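## Task

Take plate B38 out of plate nest N1 and place it on the sealer's stage so it sits flat and within the locators. Press the sealer's START button, then wait for the lamp to turn amber and afterwards green. Once a cycle begins and until the stage has come back out, do not touch the stage, the plate on it or its foil, or the task fails. It counts as done only if B38 ends up sealed and seated on the stage, the stage is out again, and the plate in N2 is unchanged. Nothing may rely on the robot holding it in place. Finally release and move the hand away.

## Robot and tools

Robot: one arm (big_yam) with six revolute joints and a two-finger parallel gripper driven by a single opening number. A camera sits on a bracket on the wrist. Cameras: cam_head_left (504x504), cam_head_right (504x504), cam_wrist (616x616).

Scene frame: origin on the table surface under the arm's base, +z up, +y to the left when facing along +x. The base may be slightly tilted against the table. In the URDF, link pinch is the point between the finger pads, roughly 1 cm back from the fingertips; the fingers extend along its +z and close along its y. wrist_camera_optical has +z looking forward, +x right and +y down in the image.

execute_actions(actions, pictures). actions holds zero or one item. An empty list commands nothing and returns the current state with pictures. An action item is {"rows": [...], "steps": n}: 1 to 15 rows, steps 1 to 15 (default 15), each step lasting 1/30 s; row k is applied on step k and the final row repeats for any remaining steps. An action must be at least 4 steps. A wait item is {"steps": n} with no rows, n up to 300, counted from the previous result; the time spent replying is included in it. pictures true adds camera images to any result. A refused call moves nothing.

Each row is one list of 7 numbers, each in [-1, 1], for the single arm. The first six are joint offsets in column order waist, shoulder, elbow, wrist pitch, wrist yaw, wrist roll, scaled so 1.0 equals 1.264, 1.32, 1.276, 1.83, 1.686 and 2.022 rad respectively. They are offsets, not poses: measured from the joint angles in the latest result that reported them (before any such result in a scene, and for second and later calls within one reply, from where the robot stands as the action begins). Every row is counted from that same reference, not from the previous row. The seventh number is the gripper opening, absolute: +1 fully open (pad gap 0.094 m), -1 closed.

Joint ranges in rad: waist -2.880 to 2.880, shoulder 0.000 to 3.142, elbow 0.000 to 3.019, wrist pitch -1.693 to 1.571, wrist yaw -1.571 to 1.571, wrist roll -2.094 to 2.094. Asking more than 0.019 rad beyond a range end gets the call refused; true ends may differ from these by up to 0.019 rad. A target past the real end is clipped there and the result may report "joint sent to its limit" (possibly about an earlier action still running). Missing that line does not prove more travel is available.

Speed: per step, each joint's target stays within a lead of its measured angle (0.264 waist, 0.32 shoulder, 0.276 elbow, 0.33 wrist pitch, 0.186 wrist yaw, 0.522 wrist roll, in rad), and targets are scaled back if they would move the gripper more than 70 mm from where it is. Large moves therefore take several actions. Commands of only a few mm may not move the hand at all.

Holding posture: all-zero offsets send the arm back to the reference angles, and repeated zeros can let it sag. To hold, put the offsets toward the desired angles in the first call of a reply, zeros in later calls, and increase the aim if a joint keeps falling short. Between calls the arm keeps going toward the last row's target until it nearly stops or a step is HELD; fingers still moving finish on their own. Zeros are not a wait.

Gripping: grip_measured is the measured opening on the command scale (in metres under Joint positions). Readings may be off by about 1 mm, consistently. To hold something, command an opening below grip_measured; about 0.03 below is firm, less is gentler. Pad force tops out near 50 to 62 N (less for parts under about 2 mm thick), with a brief higher spike on contact.

Results: Joint positions and Joint velocities list the six joints (rad, rad/s) then the pad gap (m, m/s). "joint command not followed" means a clearance check altered or blocked targets; mounts and posts count as part of the arm. HELD marks steps where the row was not fully sent. Each action's result is taken 4 steps early; those last steps run afterwards, before the next action. MOTOR HOT appears from 85 °C; at 100 °C an OVER-TEMPERATURE FAULT drops the arm until it cools, so avoid holding loads longer than needed.

zoom_image(camera, region): a closer look at the latest full image of cam_head_left, cam_head_right or cam_wrist; region is [x0, y0, x1, y1] in that image's pixels, top-left at (0, 0), at most 504 by 504.

read_manual(section): returns only the URDF licence text ("licences"); it does not move anything.

finished_scene(scene): ends the current scene, given its number, and starts the next; irreversible, and its result reports success. Replying without any tool call ends everything.

Sealer: a red lamp means the plate is unseated or the stage was obstructed; correct it and press START again. Above the stage the wrist camera or its bracket can strike the sealer's front, so approach with care. Keep clear of the stage, plate and foil from START until the stage is back out.

Avoid: drops, slips, slamming, hard collisions or strong pushes, and anything leaving the table, which ends the scene. Loose objects may occasionally get nudged by outside forces, so recheck positions. Do not disturb the plate in N2. Let go and pull the hand back before finishing.

Each tool is called after "Request:" by a JSON object that holds its "name" and its "arguments".

## Session

Request:
{"name": "execute_actions", "arguments": {"actions": []}}

Scene clock: 0.00 s of 6600.00 s.
grip_measured=+1.000
Joint positions: [-0.956  1.887  0.587  0.515 -0.427 -0.984  0.094]
Joint velocities: [-0.015 -0.005 -0.007 -0.007  0.022  0.007  0.   ]
Motor temperatures (°C, as the motors report them): [21 17 17 19 19 21]

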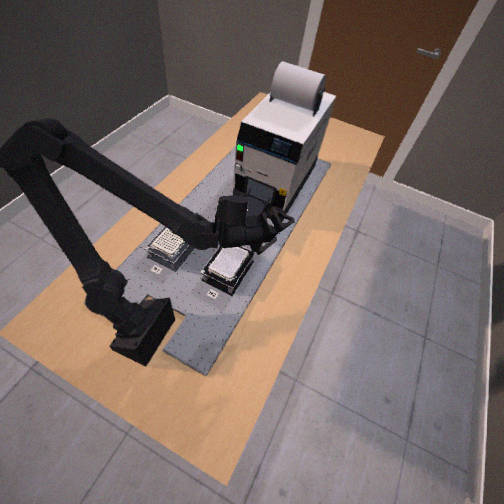

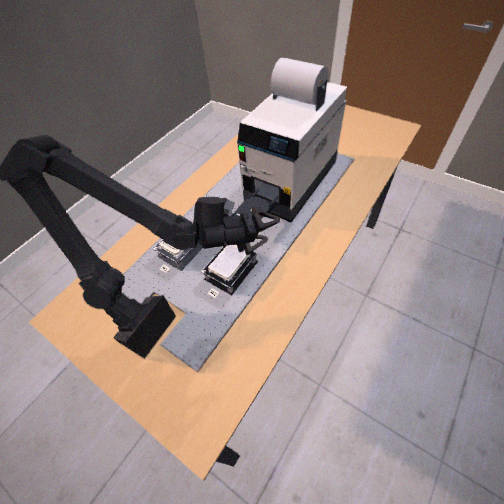

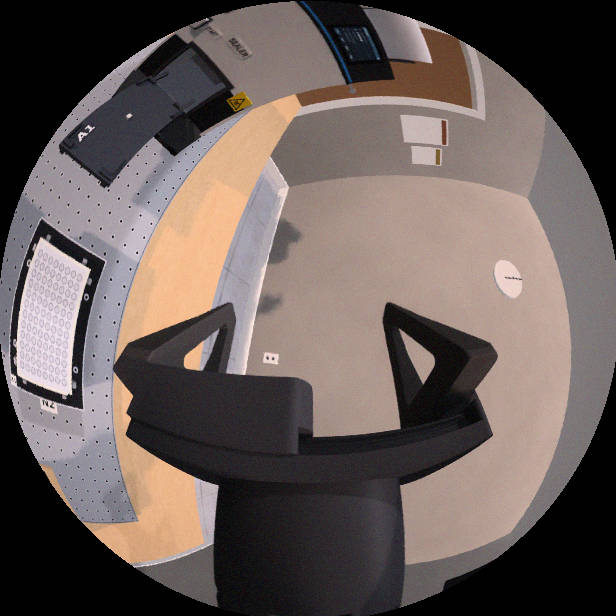

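Request:
{"name": "zoom_image", "arguments": {"camera": "cam_head_left", "region": [60, 180, 312, 390]}}

Request:
{"name": "zoom_image", "arguments": {"camera": "cam_head_left", "region": [200, 50, 360, 240]}}

Request:
{"name": "zoom_image", "arguments": {"camera": "cam_head_right", "region": [60, 180, 312, 390]}}

Region (60, 180, 312, 390) of cam_head_left's 504x504 image, scaled by 2.000, with more detail than that image has.

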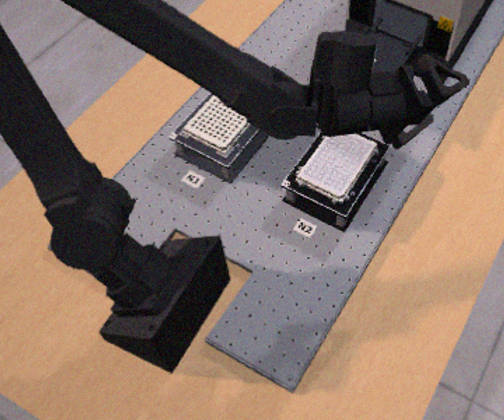

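Region (200, 50, 360, 240) of cam_head_left's 504x504 image, scaled by 2.653, with more detail than that image has; it fills the left 424 columns of this view, and the rest is white.

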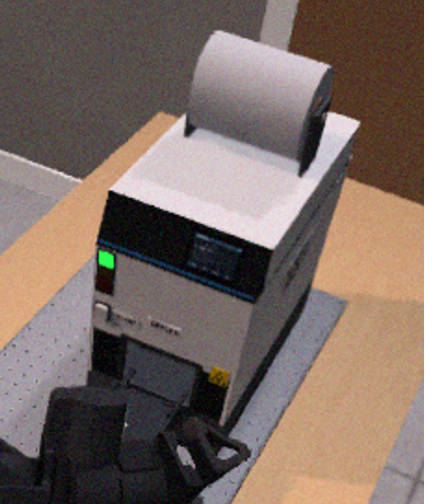

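Region (60, 180, 312, 390) of cam_head_right's 504x504 image, scaled by 2.000, with more detail than that image has.

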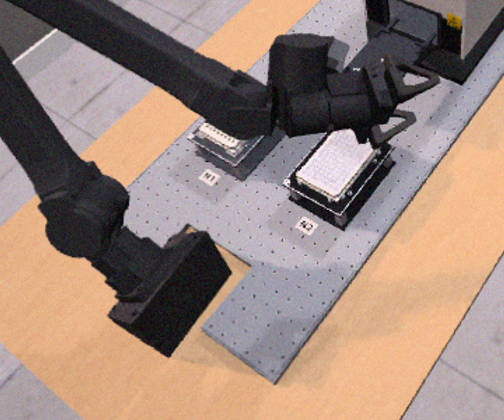

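Request:
{"name": "zoom_image", "arguments": {"camera": "cam_head_left", "region": [70, 250, 200, 380]}}

Request:
{"name": "zoom_image", "arguments": {"camera": "cam_head_right", "region": [70, 250, 200, 380]}}

Request:
{"name": "zoom_image", "arguments": {"camera": "cam_wrist", "region": [0, 0, 400, 420]}}

Region (70, 250, 200, 380) of cam_head_left's 504x504 image, scaled by 3.877, with more detail than that image has.

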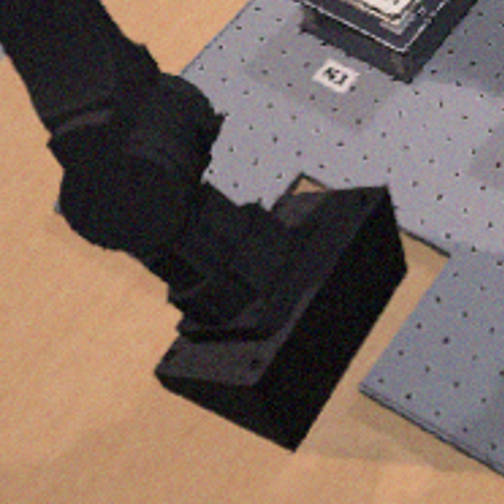

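Region (70, 250, 200, 380) of cam_head_right's 504x504 image, scaled by 3.877, with more detail than that image has.

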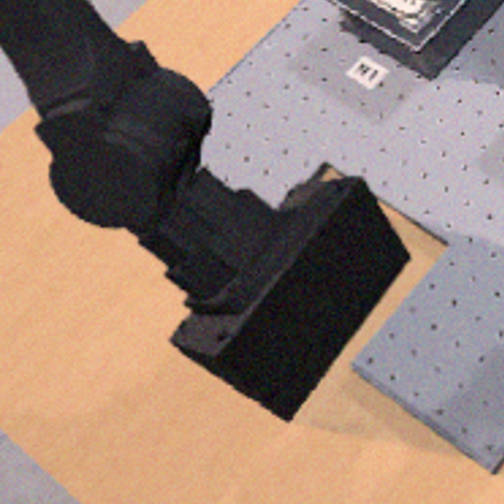

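Region (0, 0, 400, 420) of cam_wrist's 616x616 image, scaled by 1.200, with more detail than that image has; it fills the left 480 columns of this view, and the rest is white.

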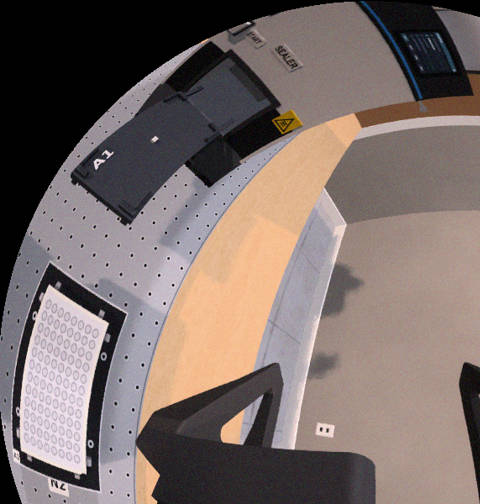

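Request:
{"name": "execute_actions", "arguments": {"actions": [{"rows": [[0.02,-0.05,0.008,-0.05,-0.027,0.029,1],[0.04,-0.10,0.016,-0.10,-0.055,0.057,1],[0.06,-0.15,0.025,-0.16,-0.082,0.086,1],[0.08,-0.20,0.033,-0.22,-0.11,0.114,1],[0.10,-0.25,0.041,-0.29,-0.137,0.143,1],[0.12,-0.30,0.05,-0.36,-0.165,0.172,1],[0.14,-0.35,0.058,-0.43,-0.192,0.2,1],[0.16,-0.40,0.066,-0.50,-0.22,0.229,1],[0.18,-0.45,0.075,-0.58,-0.247,0.257,1],[0.191,-0.483,0.083,-0.66,-0.275,0.286,1],[0.191,-0.483,0.083,-0.749,-0.275,0.286,1]], "steps": 15}]}}

Request:
{"name": "execute_actions", "arguments": {"actions": [{"steps": 30}], "pictures": true}}

Scene clock: 5.00 s of 6600.00 s.
grip_measured=+1.000
Joint positions: [-0.792  1.405  0.604 -0.175 -0.83  -0.68   0.094]
Joint velocities: [ 0.591 -1.587  0.271 -2.215 -0.813  1.165  0.   ]
Motor temperatures (°C, as the motors report them): [21 17 18 19 19 21]
Steps of this call (steps 1 to 90: nothing new was sent; then 1.63 s passed at rest; steps 91 to 101: the first 11 steps of this action). Readings (joint positions):
91: [-0.956 1.882 0.587 0.498 -0.447 -0.976]
92: [-0.953 1.865 0.587 0.452 -0.482 -0.959]
94: [-0.933 1.793 0.587 0.300 -0.561 -0.906]
98: [-0.855 1.574 0.589 0.013 -0.712 -0.787]
101: the state above

Scene clock: 6.00 s of 6600.00 s.
grip_measured=+1.000
Joint positions: [-0.714  1.25   0.686 -0.846 -0.893 -0.416  0.094]
Joint velocities: [ 0.005 -0.005  0.002 -0.007 -0.051  0.007  0.   ]
Motor temperatures (°C, as the motors report them): [21 17 18 19 19 21]
Kept back: nothing.
Steps of this call (steps 1 to 4: the last 4 steps of your previous action; steps 5 to 30: the robot went on to your last target). Readings (joint positions):
1: [-0.771 1.351 0.618 -0.266 -0.860 -0.634]
2: [-0.751 1.300 0.636 -0.372 -0.878 -0.591]
4: [-0.721 1.228 0.671 -0.587 -0.892 -0.529]
8: [-0.714 1.210 0.686 -0.815 -0.894 -0.462]
30: the state above
The arm was judged still, so your last target was given up. Only a new action makes it travel on or press farther. Fingers that are still opening or closing keep moving.

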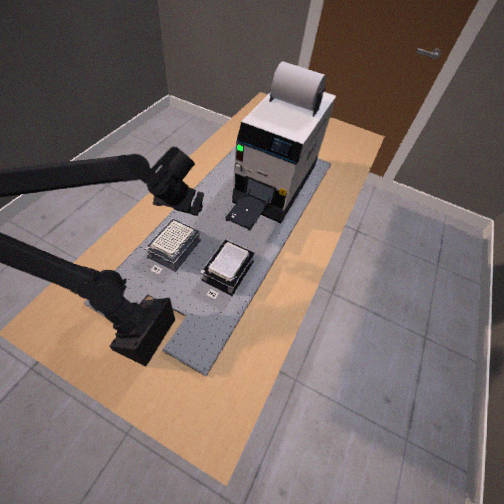

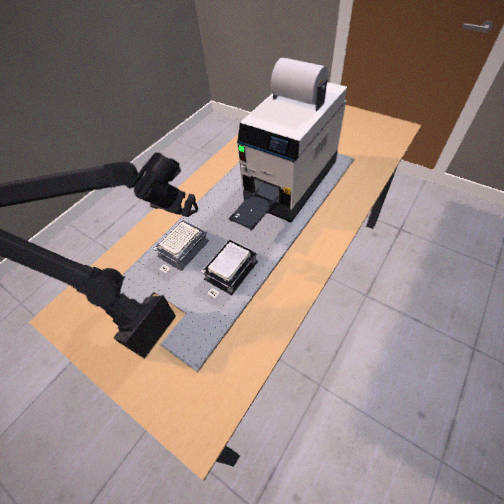

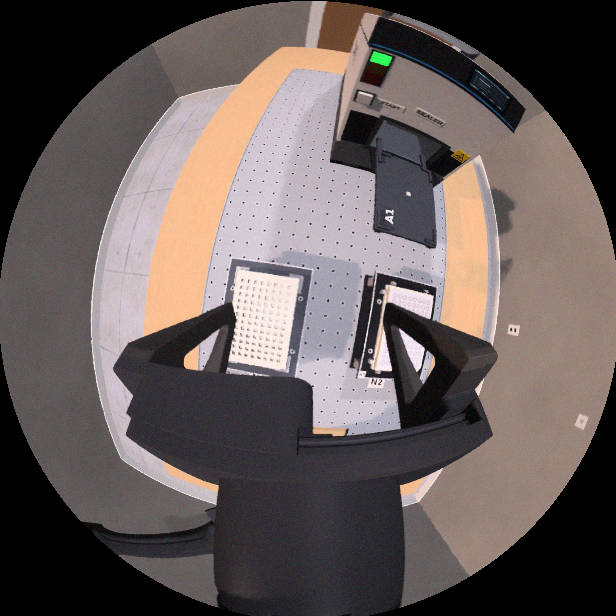

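Request:
{"name": "zoom_image", "arguments": {"camera": "cam_wrist", "region": [190, 230, 460, 400]}}

Request:
{"name": "zoom_image", "arguments": {"camera": "cam_wrist", "region": [300, 30, 540, 270]}}

Region (190, 230, 460, 400) of cam_wrist's 616x616 image, scaled by 1.867, with more detail than that image has; it fills the top 317 rows of this view, and the rest is white.

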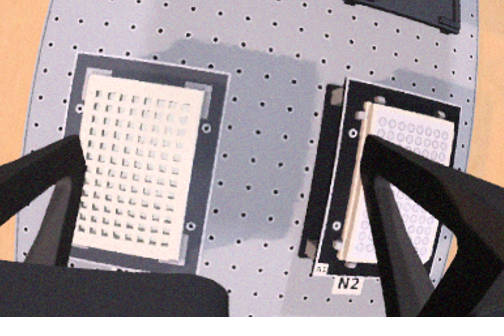

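Region (300, 30, 540, 270) of cam_wrist's 616x616 image, scaled by 2.100, with more detail than that image has.

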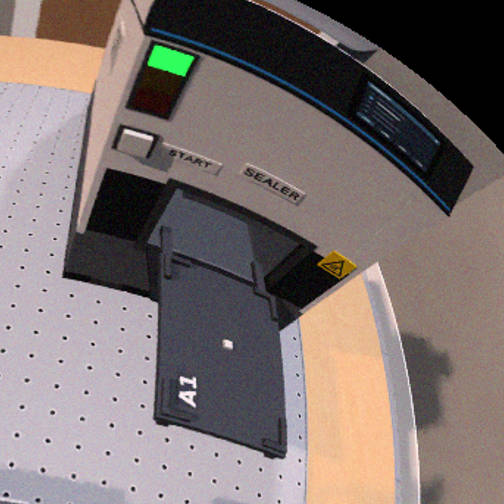

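Request:
{"name": "zoom_image", "arguments": {"camera": "cam_wrist", "region": [208, 208, 408, 408]}}

Request:
{"name": "zoom_image", "arguments": {"camera": "cam_wrist", "region": [200, 60, 400, 260]}}

Region (208, 208, 408, 408) of cam_wrist's 616x616 image, scaled by 2.520, with more detail than that image has.

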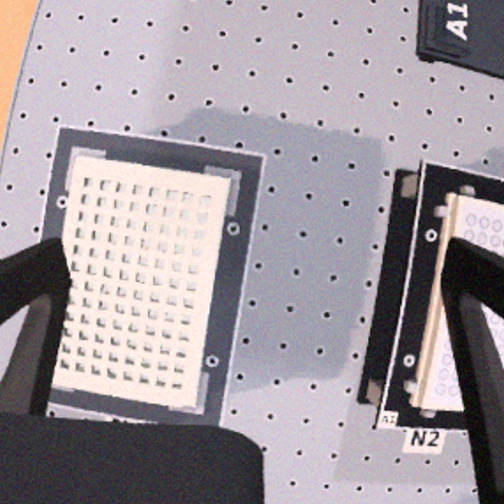

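Region (200, 60, 400, 260) of cam_wrist's 616x616 image, scaled by 2.520, with more detail than that image has.

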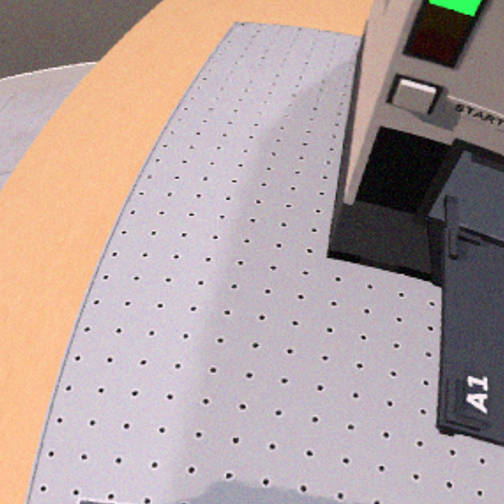

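Request:
{"name": "zoom_image", "arguments": {"camera": "cam_wrist", "region": [220, 255, 330, 380]}}

Region (220, 255, 330, 380) of cam_wrist's 616x616 image, scaled by 4.032, with more detail than that image has; it fills the left 444 columns of this view, and the rest is white.

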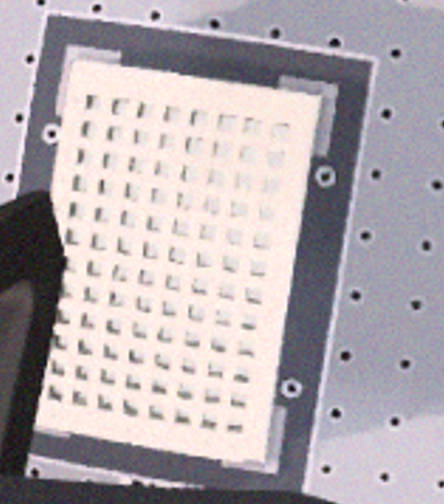

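Request:
{"name": "execute_actions", "arguments": {"actions": [{"rows": [[0.0025,-0.0025,-0.0027,0.0026,0.0008,0.0038,1],[0.0097,-0.0097,-0.0104,0.0098,0.0029,0.0145,1],[0.0208,-0.0208,-0.0222,0.021,0.0062,0.031,1],[0.0351,-0.0351,-0.0374,0.0355,0.0105,0.0523,1],[0.0519,-0.0519,-0.0553,0.0524,0.0155,0.0773,1],[0.0705,-0.0704,-0.075,0.0712,0.0211,0.105,1],[0.0901,-0.09,-0.096,0.091,0.027,0.1342,1],[0.1101,-0.11,-0.1172,0.1112,0.0329,0.164,1],[0.1297,-0.1296,-0.1382,0.131,0.0388,0.1932,1],[0.1483,-0.1481,-0.1579,0.1498,0.0444,0.2209,1],[0.1651,-0.1649,-0.1758,0.1667,0.0494,0.2459,1],[0.1794,-0.1792,-0.191,0.1812,0.0537,0.2672,1],[0.1905,-0.1903,-0.2028,0.1924,0.057,0.2837,1],[0.1977,-0.1975,-0.2105,0.1996,0.0591,0.2944,1],[0.2002,-0.2,-0.2132,0.2022,0.0599,0.2982,1]], "steps": 15}]}}

Request:
{"name": "execute_actions", "arguments": {"actions": [{"steps": 20}], "pictures": true}}

Scene clock: 10.23 s of 6600.00 s.
grip_measured=+1.000
Joint positions: [-0.558  1.08   0.507 -0.617 -0.819 -0.125  0.094]
Joint velocities: [ 0.816 -0.845 -0.74   0.896  0.125  1.311  0.   ]
Motor temperatures (°C, as the motors report them): [21 17 19 19 19 21]
Steps of this call (steps 1 to 90: nothing new was sent; then 0.87 s passed at rest; steps 91 to 101: the first 11 steps of this action). Readings (joint positions):
91: [-0.714 1.250 0.686 -0.846 -0.893 -0.416]
92: [-0.714 1.250 0.685 -0.845 -0.892 -0.413]
94: [-0.710 1.241 0.673 -0.824 -0.882 -0.388]
98: [-0.645 1.167 0.589 -0.716 -0.846 -0.262]
101: the state above

Scene clock: 10.90 s of 6600.00 s.
grip_measured=+1.000
Joint positions: [-0.466  0.982  0.415 -0.491 -0.794  0.173  0.094]
Joint velocities: [ 0.005 -0.005 -0.002 -0.007 -0.037  0.037  0.   ]
Motor temperatures (°C, as the motors report them): [21 17 19 19 19 21]
Kept back: nothing.
Steps of this call (steps 1 to 4: the last 4 steps of your previous action; steps 5 to 20: the robot went on to your last target). Readings (joint positions):
1: [-0.531 1.053 0.481 -0.587 -0.812 -0.079]
2: [-0.508 1.028 0.460 -0.560 -0.806 -0.035]
4: [-0.476 0.993 0.428 -0.521 -0.798 0.039]
8: [-0.466 0.982 0.415 -0.497 -0.794 0.120]
20: the state above

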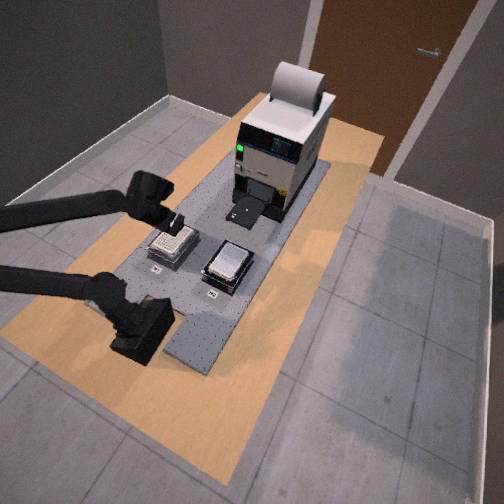

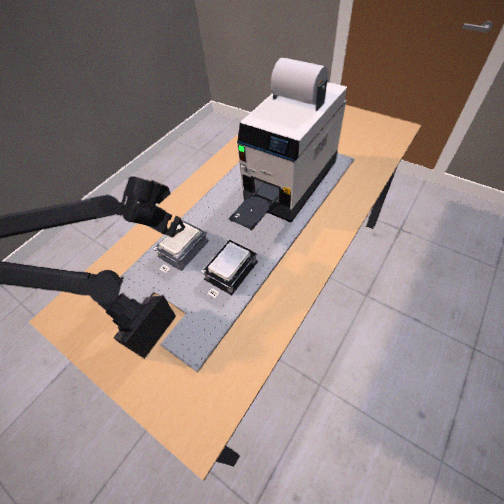

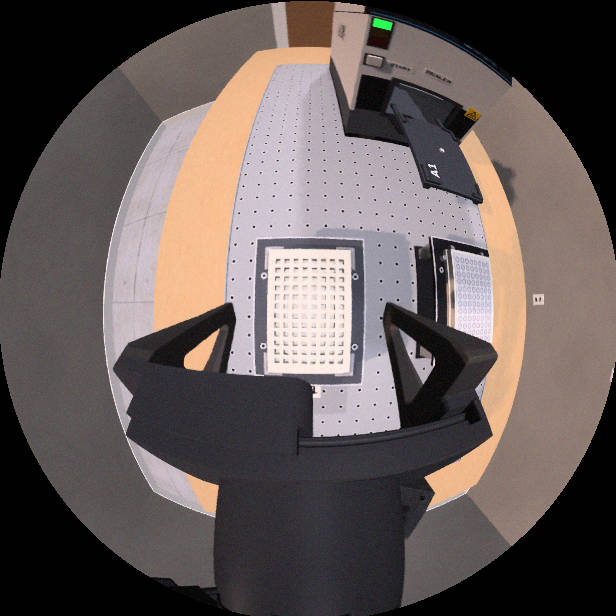

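Request:
{"name": "zoom_image", "arguments": {"camera": "cam_wrist", "region": [224, 224, 392, 392]}}

Request:
{"name": "zoom_image", "arguments": {"camera": "cam_head_left", "region": [120, 170, 280, 310]}}

Request:
{"name": "zoom_image", "arguments": {"camera": "cam_head_right", "region": [120, 170, 280, 310]}}

Region (224, 224, 392, 392) of cam_wrist's 616x616 image, scaled by 3.000, with more detail than that image has.

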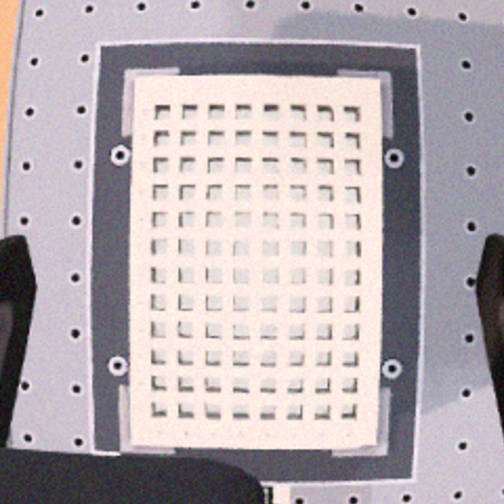

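Region (120, 170, 280, 310) of cam_head_left's 504x504 image, scaled by 3.150, with more detail than that image has; it fills the top 441 rows of this view, and the rest is white.

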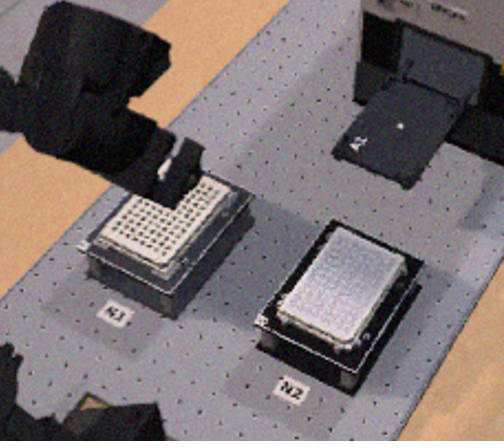

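Region (120, 170, 280, 310) of cam_head_right's 504x504 image, scaled by 3.150, with more detail than that image has; it fills the top 441 rows of this view, and the rest is white.

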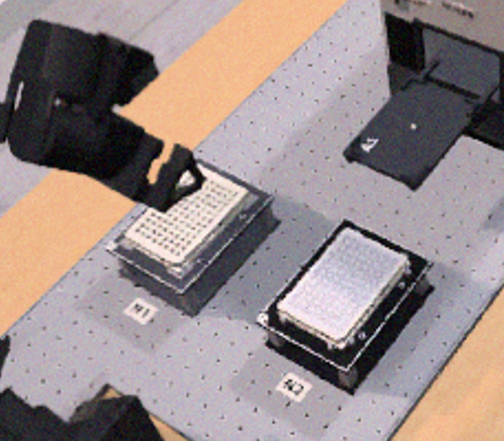

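Request:
{"name": "zoom_image", "arguments": {"camera": "cam_wrist", "region": [266, 270, 354, 358]}}

Region (266, 270, 354, 358) of cam_wrist's 616x616 image, scaled by 5.727, with more detail than that image has.

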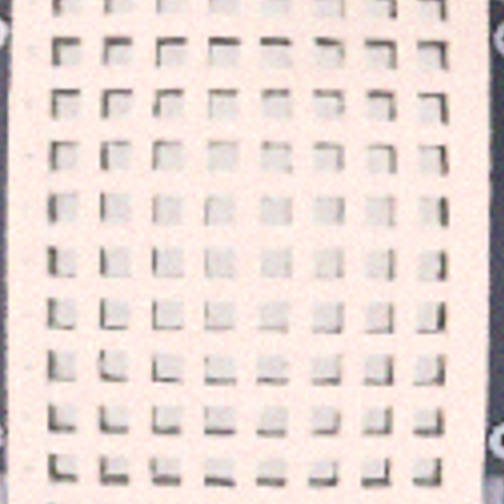

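Request:
{"name": "execute_actions", "arguments": {"actions": [{"rows": [[0.0022,0.0011,-0.0011,0.0027,0.001,0.0015,1],[0.0085,0.0042,-0.0043,0.0102,0.0037,0.0058,1],[0.0183,0.009,-0.0093,0.0218,0.008,0.0123,1],[0.0308,0.0152,-0.0156,0.0367,0.0135,0.0208,1],[0.0455,0.0225,-0.0231,0.0543,0.0199,0.0308,1],[0.0618,0.0306,-0.0314,0.0737,0.027,0.0417,1],[0.079,0.0391,-0.0401,0.0943,0.0345,0.0534,1],[0.0965,0.0478,-0.0491,0.1152,0.0422,0.0652,1],[0.1137,0.0563,-0.0578,0.1358,0.0497,0.0769,1],[0.13,0.0644,-0.0661,0.1552,0.0568,0.0878,1],[0.1447,0.0717,-0.0736,0.1728,0.0632,0.0978,1],[0.1572,0.0779,-0.0799,0.1877,0.0687,0.1063,1],[0.167,0.0827,-0.0849,0.1993,0.073,0.1128,1],[0.1733,0.0858,-0.0881,0.2068,0.0757,0.1171,1],[0.1755,0.0869,-0.0892,0.2095,0.0767,0.1186,1]], "steps": 15}]}}

Request:
{"name": "execute_actions", "arguments": {"actions": [{"steps": 22}], "pictures": true}}

Scene clock: 16.10 s of 6600.00 s.
grip_measured=+1.000
Joint positions: [-0.331  1.048  0.347 -0.252 -0.699  0.284  0.094]
Joint velocities: [ 0.679  0.366 -0.339  0.965  0.286  0.52   0.   ]
Motor temperatures (°C, as the motors report them): [21 17 19 19 19 21]
Steps of this call (steps 1 to 30: the robot went on to your last target; steps 31 to 90: nothing new was sent; then 1.83 s passed at rest; steps 91 to 101: the first 11 steps of this action). Readings (joint positions):
91: [-0.466 0.982 0.415 -0.491 -0.794 0.177]
92: [-0.466 0.982 0.415 -0.490 -0.793 0.177]
94: [-0.462 0.983 0.411 -0.471 -0.780 0.184]
98: [-0.402 1.010 0.381 -0.358 -0.735 0.230]
101: the state above

Scene clock: 16.83 s of 6600.00 s.
grip_measured=+1.000
Joint positions: [-0.252  1.094  0.301 -0.123 -0.668  0.402  0.094]
Joint velocities: [-0.005 -0.024 -0.007  0.007  0.007  0.037  0.   ]
Motor temperatures (°C, as the motors report them): [21 17 19 19 19 21]
Kept back: nothing.
Steps of this call (steps 1 to 4: the last 4 steps of your previous action; steps 5 to 22: the robot went on to your last target). Readings (joint positions):
1: [-0.309 1.061 0.335 -0.220 -0.689 0.302]
2: [-0.289 1.072 0.325 -0.192 -0.680 0.320]
4: [-0.262 1.088 0.309 -0.152 -0.671 0.349]
8: [-0.252 1.094 0.301 -0.129 -0.668 0.381]
22: the state above

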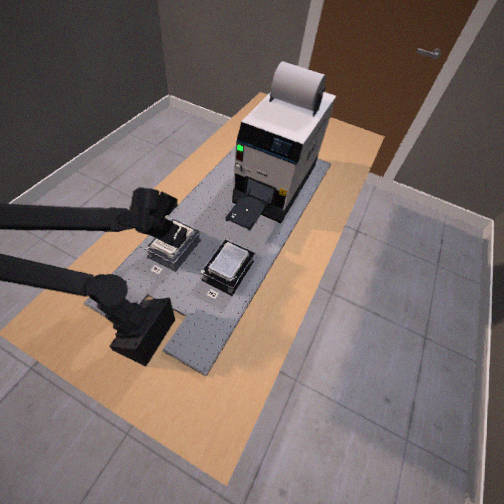

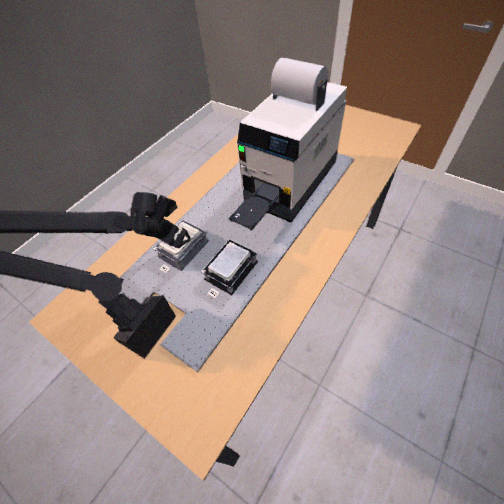

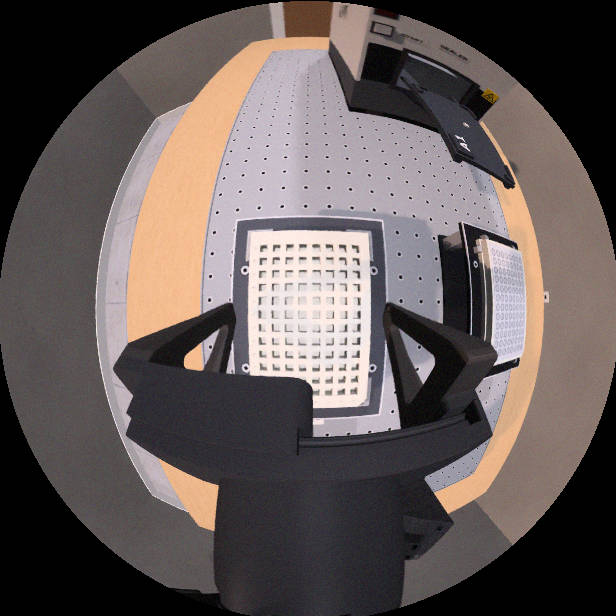

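Request:
{"name": "zoom_image", "arguments": {"camera": "cam_wrist", "region": [210, 210, 410, 420]}}

Request:
{"name": "zoom_image", "arguments": {"camera": "cam_head_right", "region": [130, 190, 230, 290]}}

Request:
{"name": "zoom_image", "arguments": {"camera": "cam_head_left", "region": [120, 185, 220, 285]}}

Region (210, 210, 410, 420) of cam_wrist's 616x616 image, scaled by 2.400, with more detail than that image has; it fills the left 480 columns of this view, and the rest is white.

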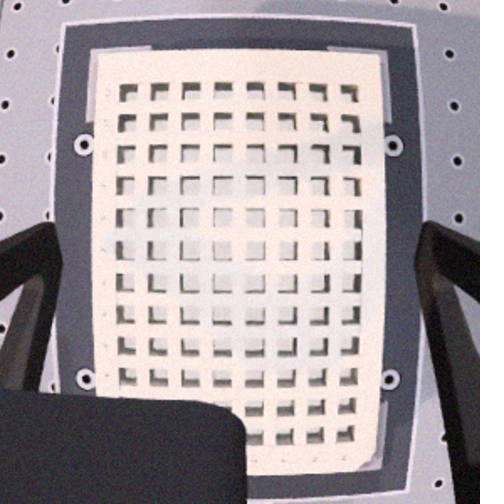

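Region (130, 190, 230, 290) of cam_head_right's 504x504 image, scaled by 5.040, with more detail than that image has.

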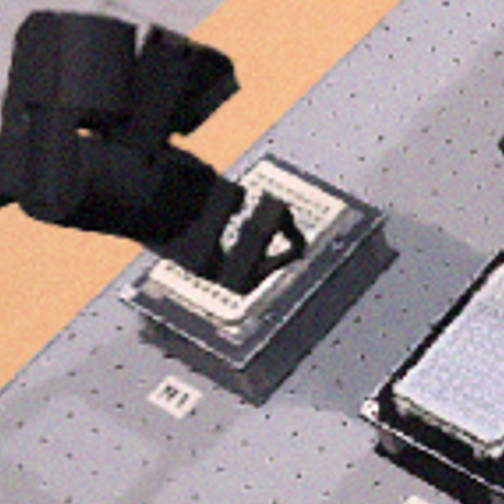

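Region (120, 185, 220, 285) of cam_head_left's 504x504 image, scaled by 5.040, with more detail than that image has.

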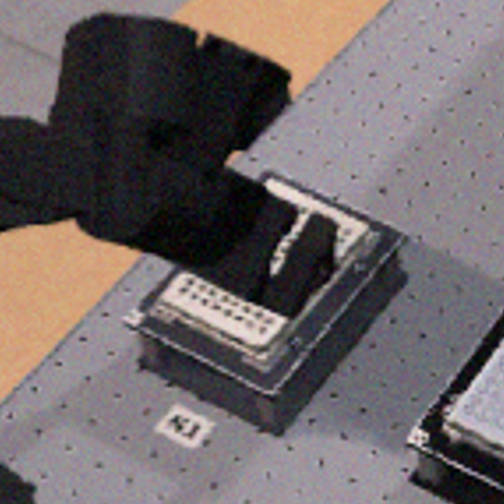

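Request:
{"name": "zoom_image", "arguments": {"camera": "cam_head_left", "region": [145, 225, 205, 275]}}

Request:
{"name": "zoom_image", "arguments": {"camera": "cam_wrist", "region": [430, 215, 540, 375]}}

Request:
{"name": "zoom_image", "arguments": {"camera": "cam_wrist", "region": [225, 280, 395, 350]}}

Region (145, 225, 205, 275) of cam_head_left's 504x504 image, scaled by 8.400, with more detail than that image has.

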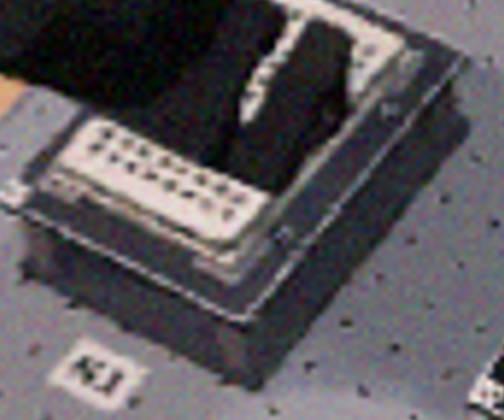

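Region (430, 215, 540, 375) of cam_wrist's 616x616 image, scaled by 3.150, with more detail than that image has; it fills the left 346 columns of this view, and the rest is white.

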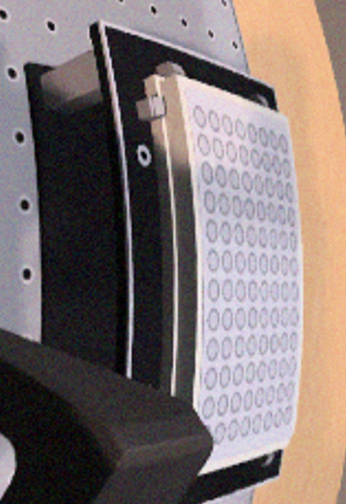

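Region (225, 280, 395, 350) of cam_wrist's 616x616 image, scaled by 2.965, with more detail than that image has; it fills the top 208 rows of this view, and the rest is white.

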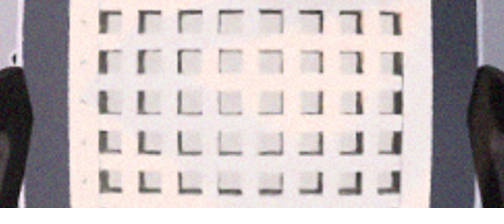

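Request:
{"name": "execute_actions", "arguments": {"actions": [{"rows": [[0.0021,0.0016,-0.001,0.0028,0.0009,0.0013,1],[0.0046,0.0034,-0.002,0.006,0.002,0.0029,1],[0.0077,0.0057,-0.0034,0.0101,0.0033,0.0048,1],[0.0114,0.0084,-0.0051,0.0149,0.0049,0.0072,1],[0.0154,0.0114,-0.0069,0.0203,0.0067,0.0097,1],[0.0197,0.0145,-0.0088,0.0259,0.0085,0.0124,1],[0.0241,0.0178,-0.0108,0.0317,0.0104,0.0152,1],[0.0284,0.0209,-0.0127,0.0373,0.0122,0.0179,1],[0.0324,0.0239,-0.0145,0.0427,0.014,0.0204,1],[0.0361,0.0266,-0.0162,0.0475,0.0156,0.0228,1],[0.0392,0.0289,-0.0176,0.0516,0.0169,0.0247,1],[0.0417,0.0307,-0.0186,0.0548,0.018,0.0263,1],[0.0432,0.0319,-0.0194,0.0569,0.0187,0.0272,1],[0.0438,0.0323,-0.0196,0.0576,0.0189,0.0276,1]], "steps": 15}]}}

Request:
{"name": "execute_actions", "arguments": {"actions": [{"steps": 18}], "pictures": true}}

Scene clock: 19.53 s of 6600.00 s.
grip_measured=+1.000
Joint positions: [-0.227  1.115  0.289 -0.058 -0.643  0.426  0.094]
Joint velocities: [ 0.161  0.142 -0.081  0.232  0.051  0.11   0.   ]
Motor temperatures (°C, as the motors report them): [21 17 19 19 20 21]
Steps of this call (steps 1 to 15: the robot went on to your last target; steps 16 to 70: nothing new was sent; steps 71 to 81: the first 11 steps of this action). Readings (joint positions):
71: [-0.252 1.094 0.301 -0.123 -0.668 0.403]
72: [-0.252 1.094 0.301 -0.123 -0.667 0.403]
74: [-0.252 1.094 0.301 -0.119 -0.664 0.404]
78: [-0.244 1.102 0.296 -0.086 -0.651 0.414]
81: the state above

Scene clock: 20.13 s of 6600.00 s.
grip_measured=+1.000
Joint positions: [-0.212  1.128  0.28  -0.032 -0.639  0.448  0.094]
Joint velocities: [-0.005 -0.015 -0.007 -0.007 -0.051 -0.051  0.   ]
Motor temperatures (°C, as the motors report them): [21 17 19 19 20 21]
Kept back: nothing.
Steps of this call (steps 1 to 4: the last 4 steps of your previous action; steps 5 to 18: the robot went on to your last target). Readings (joint positions):
1: [-0.222 1.119 0.287 -0.050 -0.642 0.429]
2: [-0.217 1.123 0.285 -0.044 -0.640 0.433]
4: [-0.212 1.128 0.282 -0.037 -0.639 0.438]
8: [-0.212 1.128 0.280 -0.033 -0.639 0.444]
18: the state above

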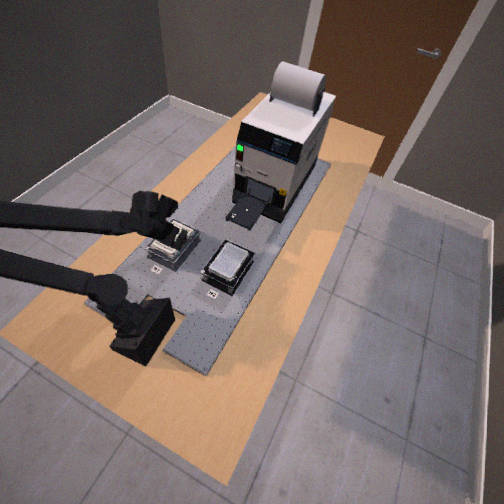

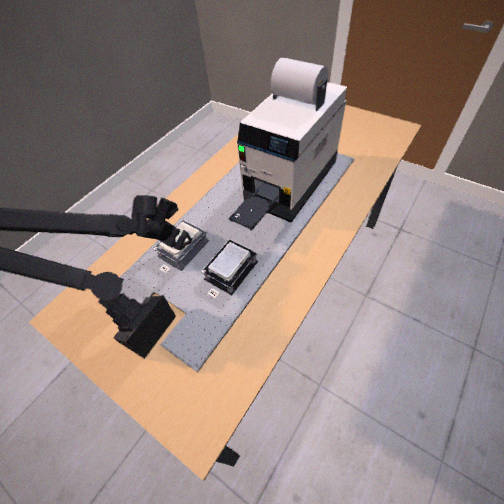

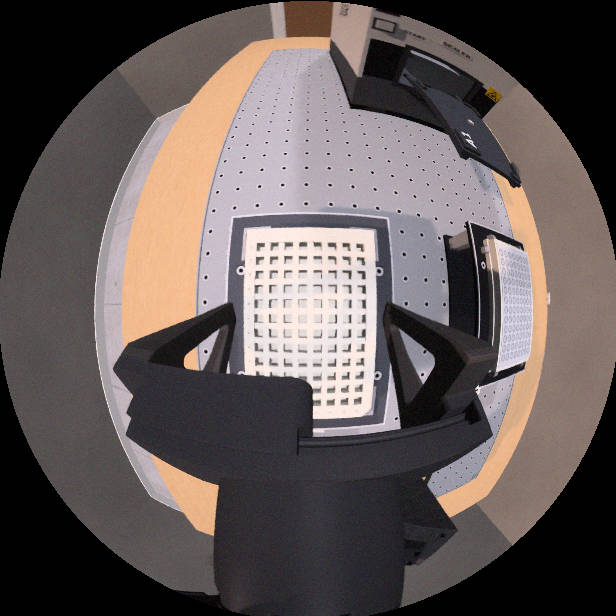

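Request:
{"name": "zoom_image", "arguments": {"camera": "cam_wrist", "region": [225, 280, 395, 350]}}

Request:
{"name": "zoom_image", "arguments": {"camera": "cam_wrist", "region": [210, 205, 410, 435]}}

Request:
{"name": "zoom_image", "arguments": {"camera": "cam_head_right", "region": [150, 215, 215, 275]}}

Region (225, 280, 395, 350) of cam_wrist's 616x616 image, scaled by 2.965, with more detail than that image has; it fills the top 208 rows of this view, and the rest is white.

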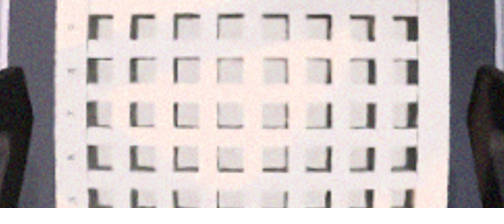

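Region (210, 205, 410, 435) of cam_wrist's 616x616 image, scaled by 2.191, with more detail than that image has; it fills the left 438 columns of this view, and the rest is white.

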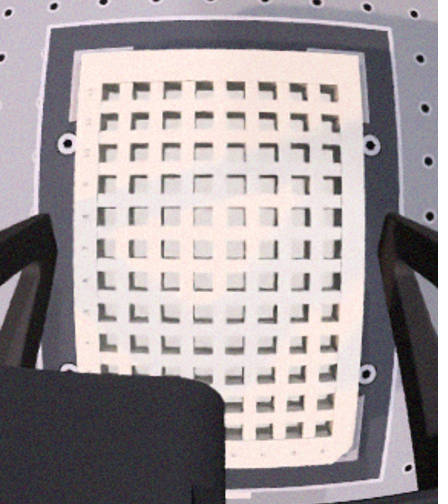

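Region (150, 215, 215, 275) of cam_head_right's 504x504 image, scaled by 7.754, with more detail than that image has; it fills the top 465 rows of this view, and the rest is white.

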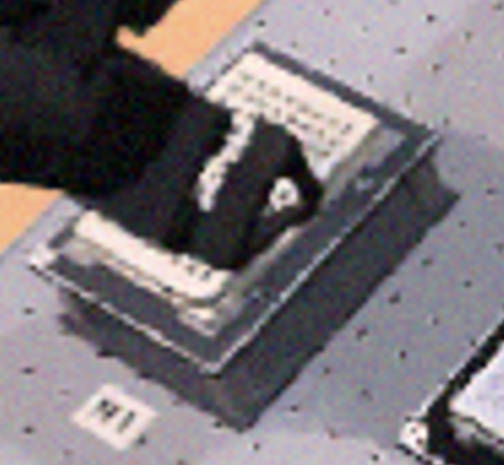

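Request:
{"name": "execute_actions", "arguments": {"actions": [{"rows": [[0.009,0.005,-0.003,0.0055,0.0012,0.003,1],[0.012,0.007,-0.004,0.0055,0.0012,0.003,1],[0.014,0.008,-0.0046,0.0055,0.0012,0.003,1],[0.0155,0.009,-0.005,0.0055,0.0012,0.003,1],[0.0165,0.0097,-0.0054,0.0055,0.0012,0.003,1],[0.0174,0.0103,-0.0057,0.0055,0.0012,0.003,1]], "steps": 15}], "pictures": true}}

Scene clock: 21.73 s of 6600.00 s.
grip_measured=+1.000
Joint positions: [-0.206  1.132  0.28  -0.032 -0.639  0.448  0.094]
Joint velocities: [-0.005 -0.005  0.012  0.002 -0.051  0.022  0.   ]
Motor temperatures (°C, as the motors report them): [21 17 19 19 20 21]
Steps of this call (steps 1 to 15: the robot went on to your last target; steps 16 to 37: nothing new was sent; steps 38 to 48: the first 11 steps of this action). Readings (joint positions):
38: [-0.212 1.128 0.280 -0.032 -0.639 0.448]
39: [-0.212 1.128 0.280 -0.032 -0.639 0.448]
41: [-0.211 1.129 0.280 -0.032 -0.639 0.448]
45: [-0.206 1.131 0.280 -0.032 -0.639 0.448]
48: the state above

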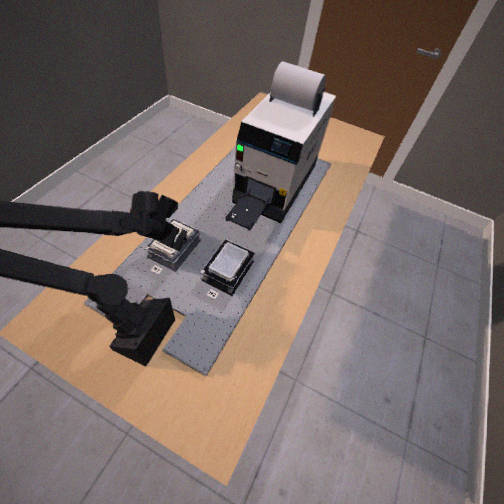

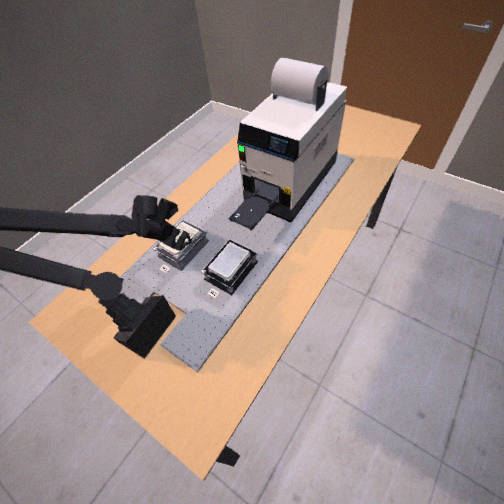

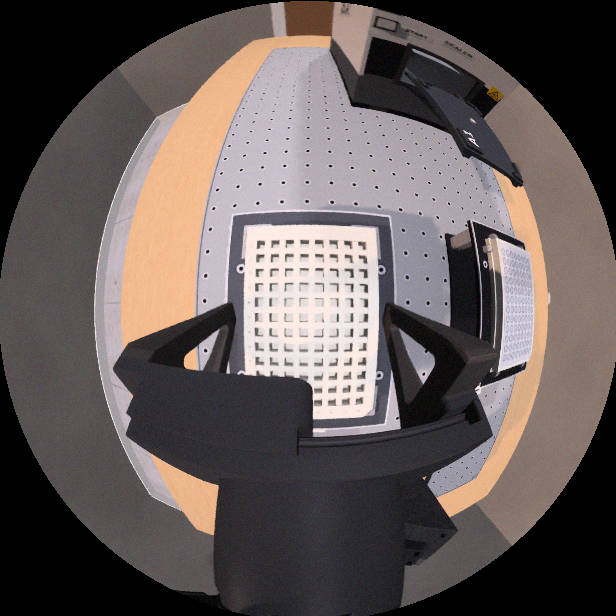

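Request:
{"name": "execute_actions", "arguments": {"actions": [{"rows": [[0.008,0.008,-0.003,0.0055,0.0012,0.003,1],[0.008,0.0095,-0.003,0.0055,0.0012,0.003,0.97],[0.008,0.011,-0.003,0.0055,0.0012,0.003,0.94],[0.008,0.012,-0.003,0.0055,0.0012,0.003,0.91],[0.008,0.012,-0.003,0.0055,0.0012,0.003,0.88],[0.008,0.012,-0.003,0.0055,0.0012,0.003,0.86]], "steps": 15}], "pictures": true}}

Request:
{"name": "zoom_image", "arguments": {"camera": "cam_wrist", "region": [225, 280, 395, 350]}}

Scene clock: 22.33 s of 6600.00 s.
grip_measured=+0.862
Joint positions: [-0.206  1.138  0.28  -0.032 -0.639  0.448  0.087]
Joint velocities: [ 0.015 -0.024 -0.002 -0.022  0.007  0.037 -0.   ]
Motor temperatures (°C, as the motors report them): [21 17 19 19 20 21]
Steps of this call (steps 1 to 4: the last 4 steps of your previous action; steps 5 to 7: the robot went on to your last target; steps 8 to 18: the first 11 steps of this action). Readings (joint positions):
8: [-0.206 1.132 0.280 -0.032 -0.639 0.448]
9: [-0.206 1.132 0.280 -0.032 -0.639 0.448]
11: [-0.206 1.133 0.280 -0.032 -0.639 0.448]
15: [-0.206 1.137 0.280 -0.032 -0.639 0.448]
18: the state above

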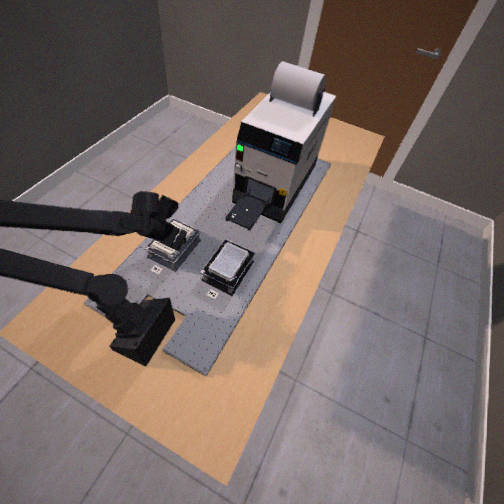

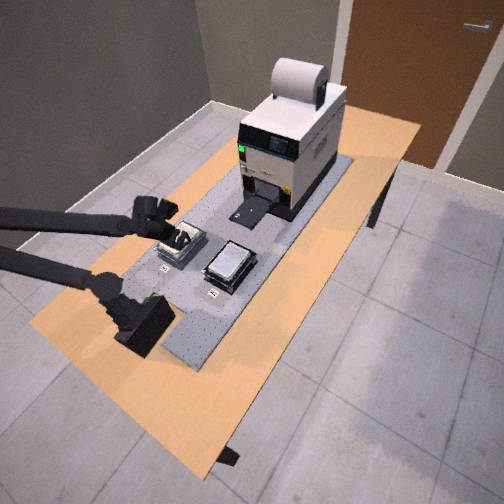

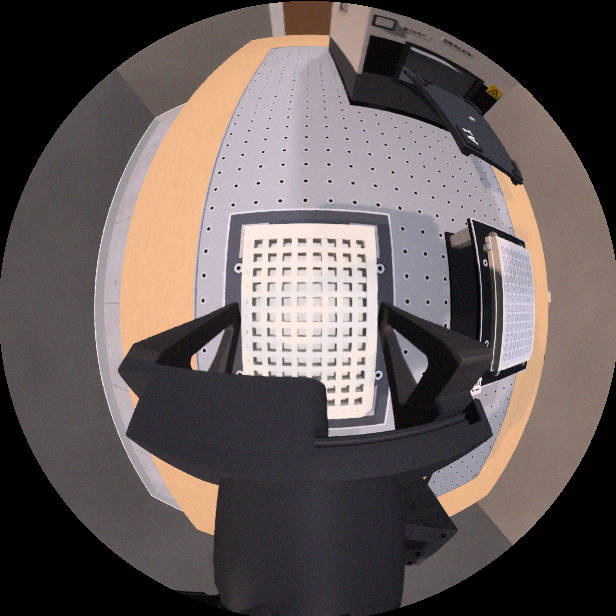

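Region (225, 280, 395, 350) of cam_wrist's 616x616 image, scaled by 2.965, with more detail than that image has; it fills the top 208 rows of this view, and the rest is white.

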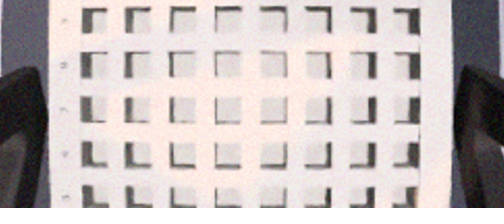

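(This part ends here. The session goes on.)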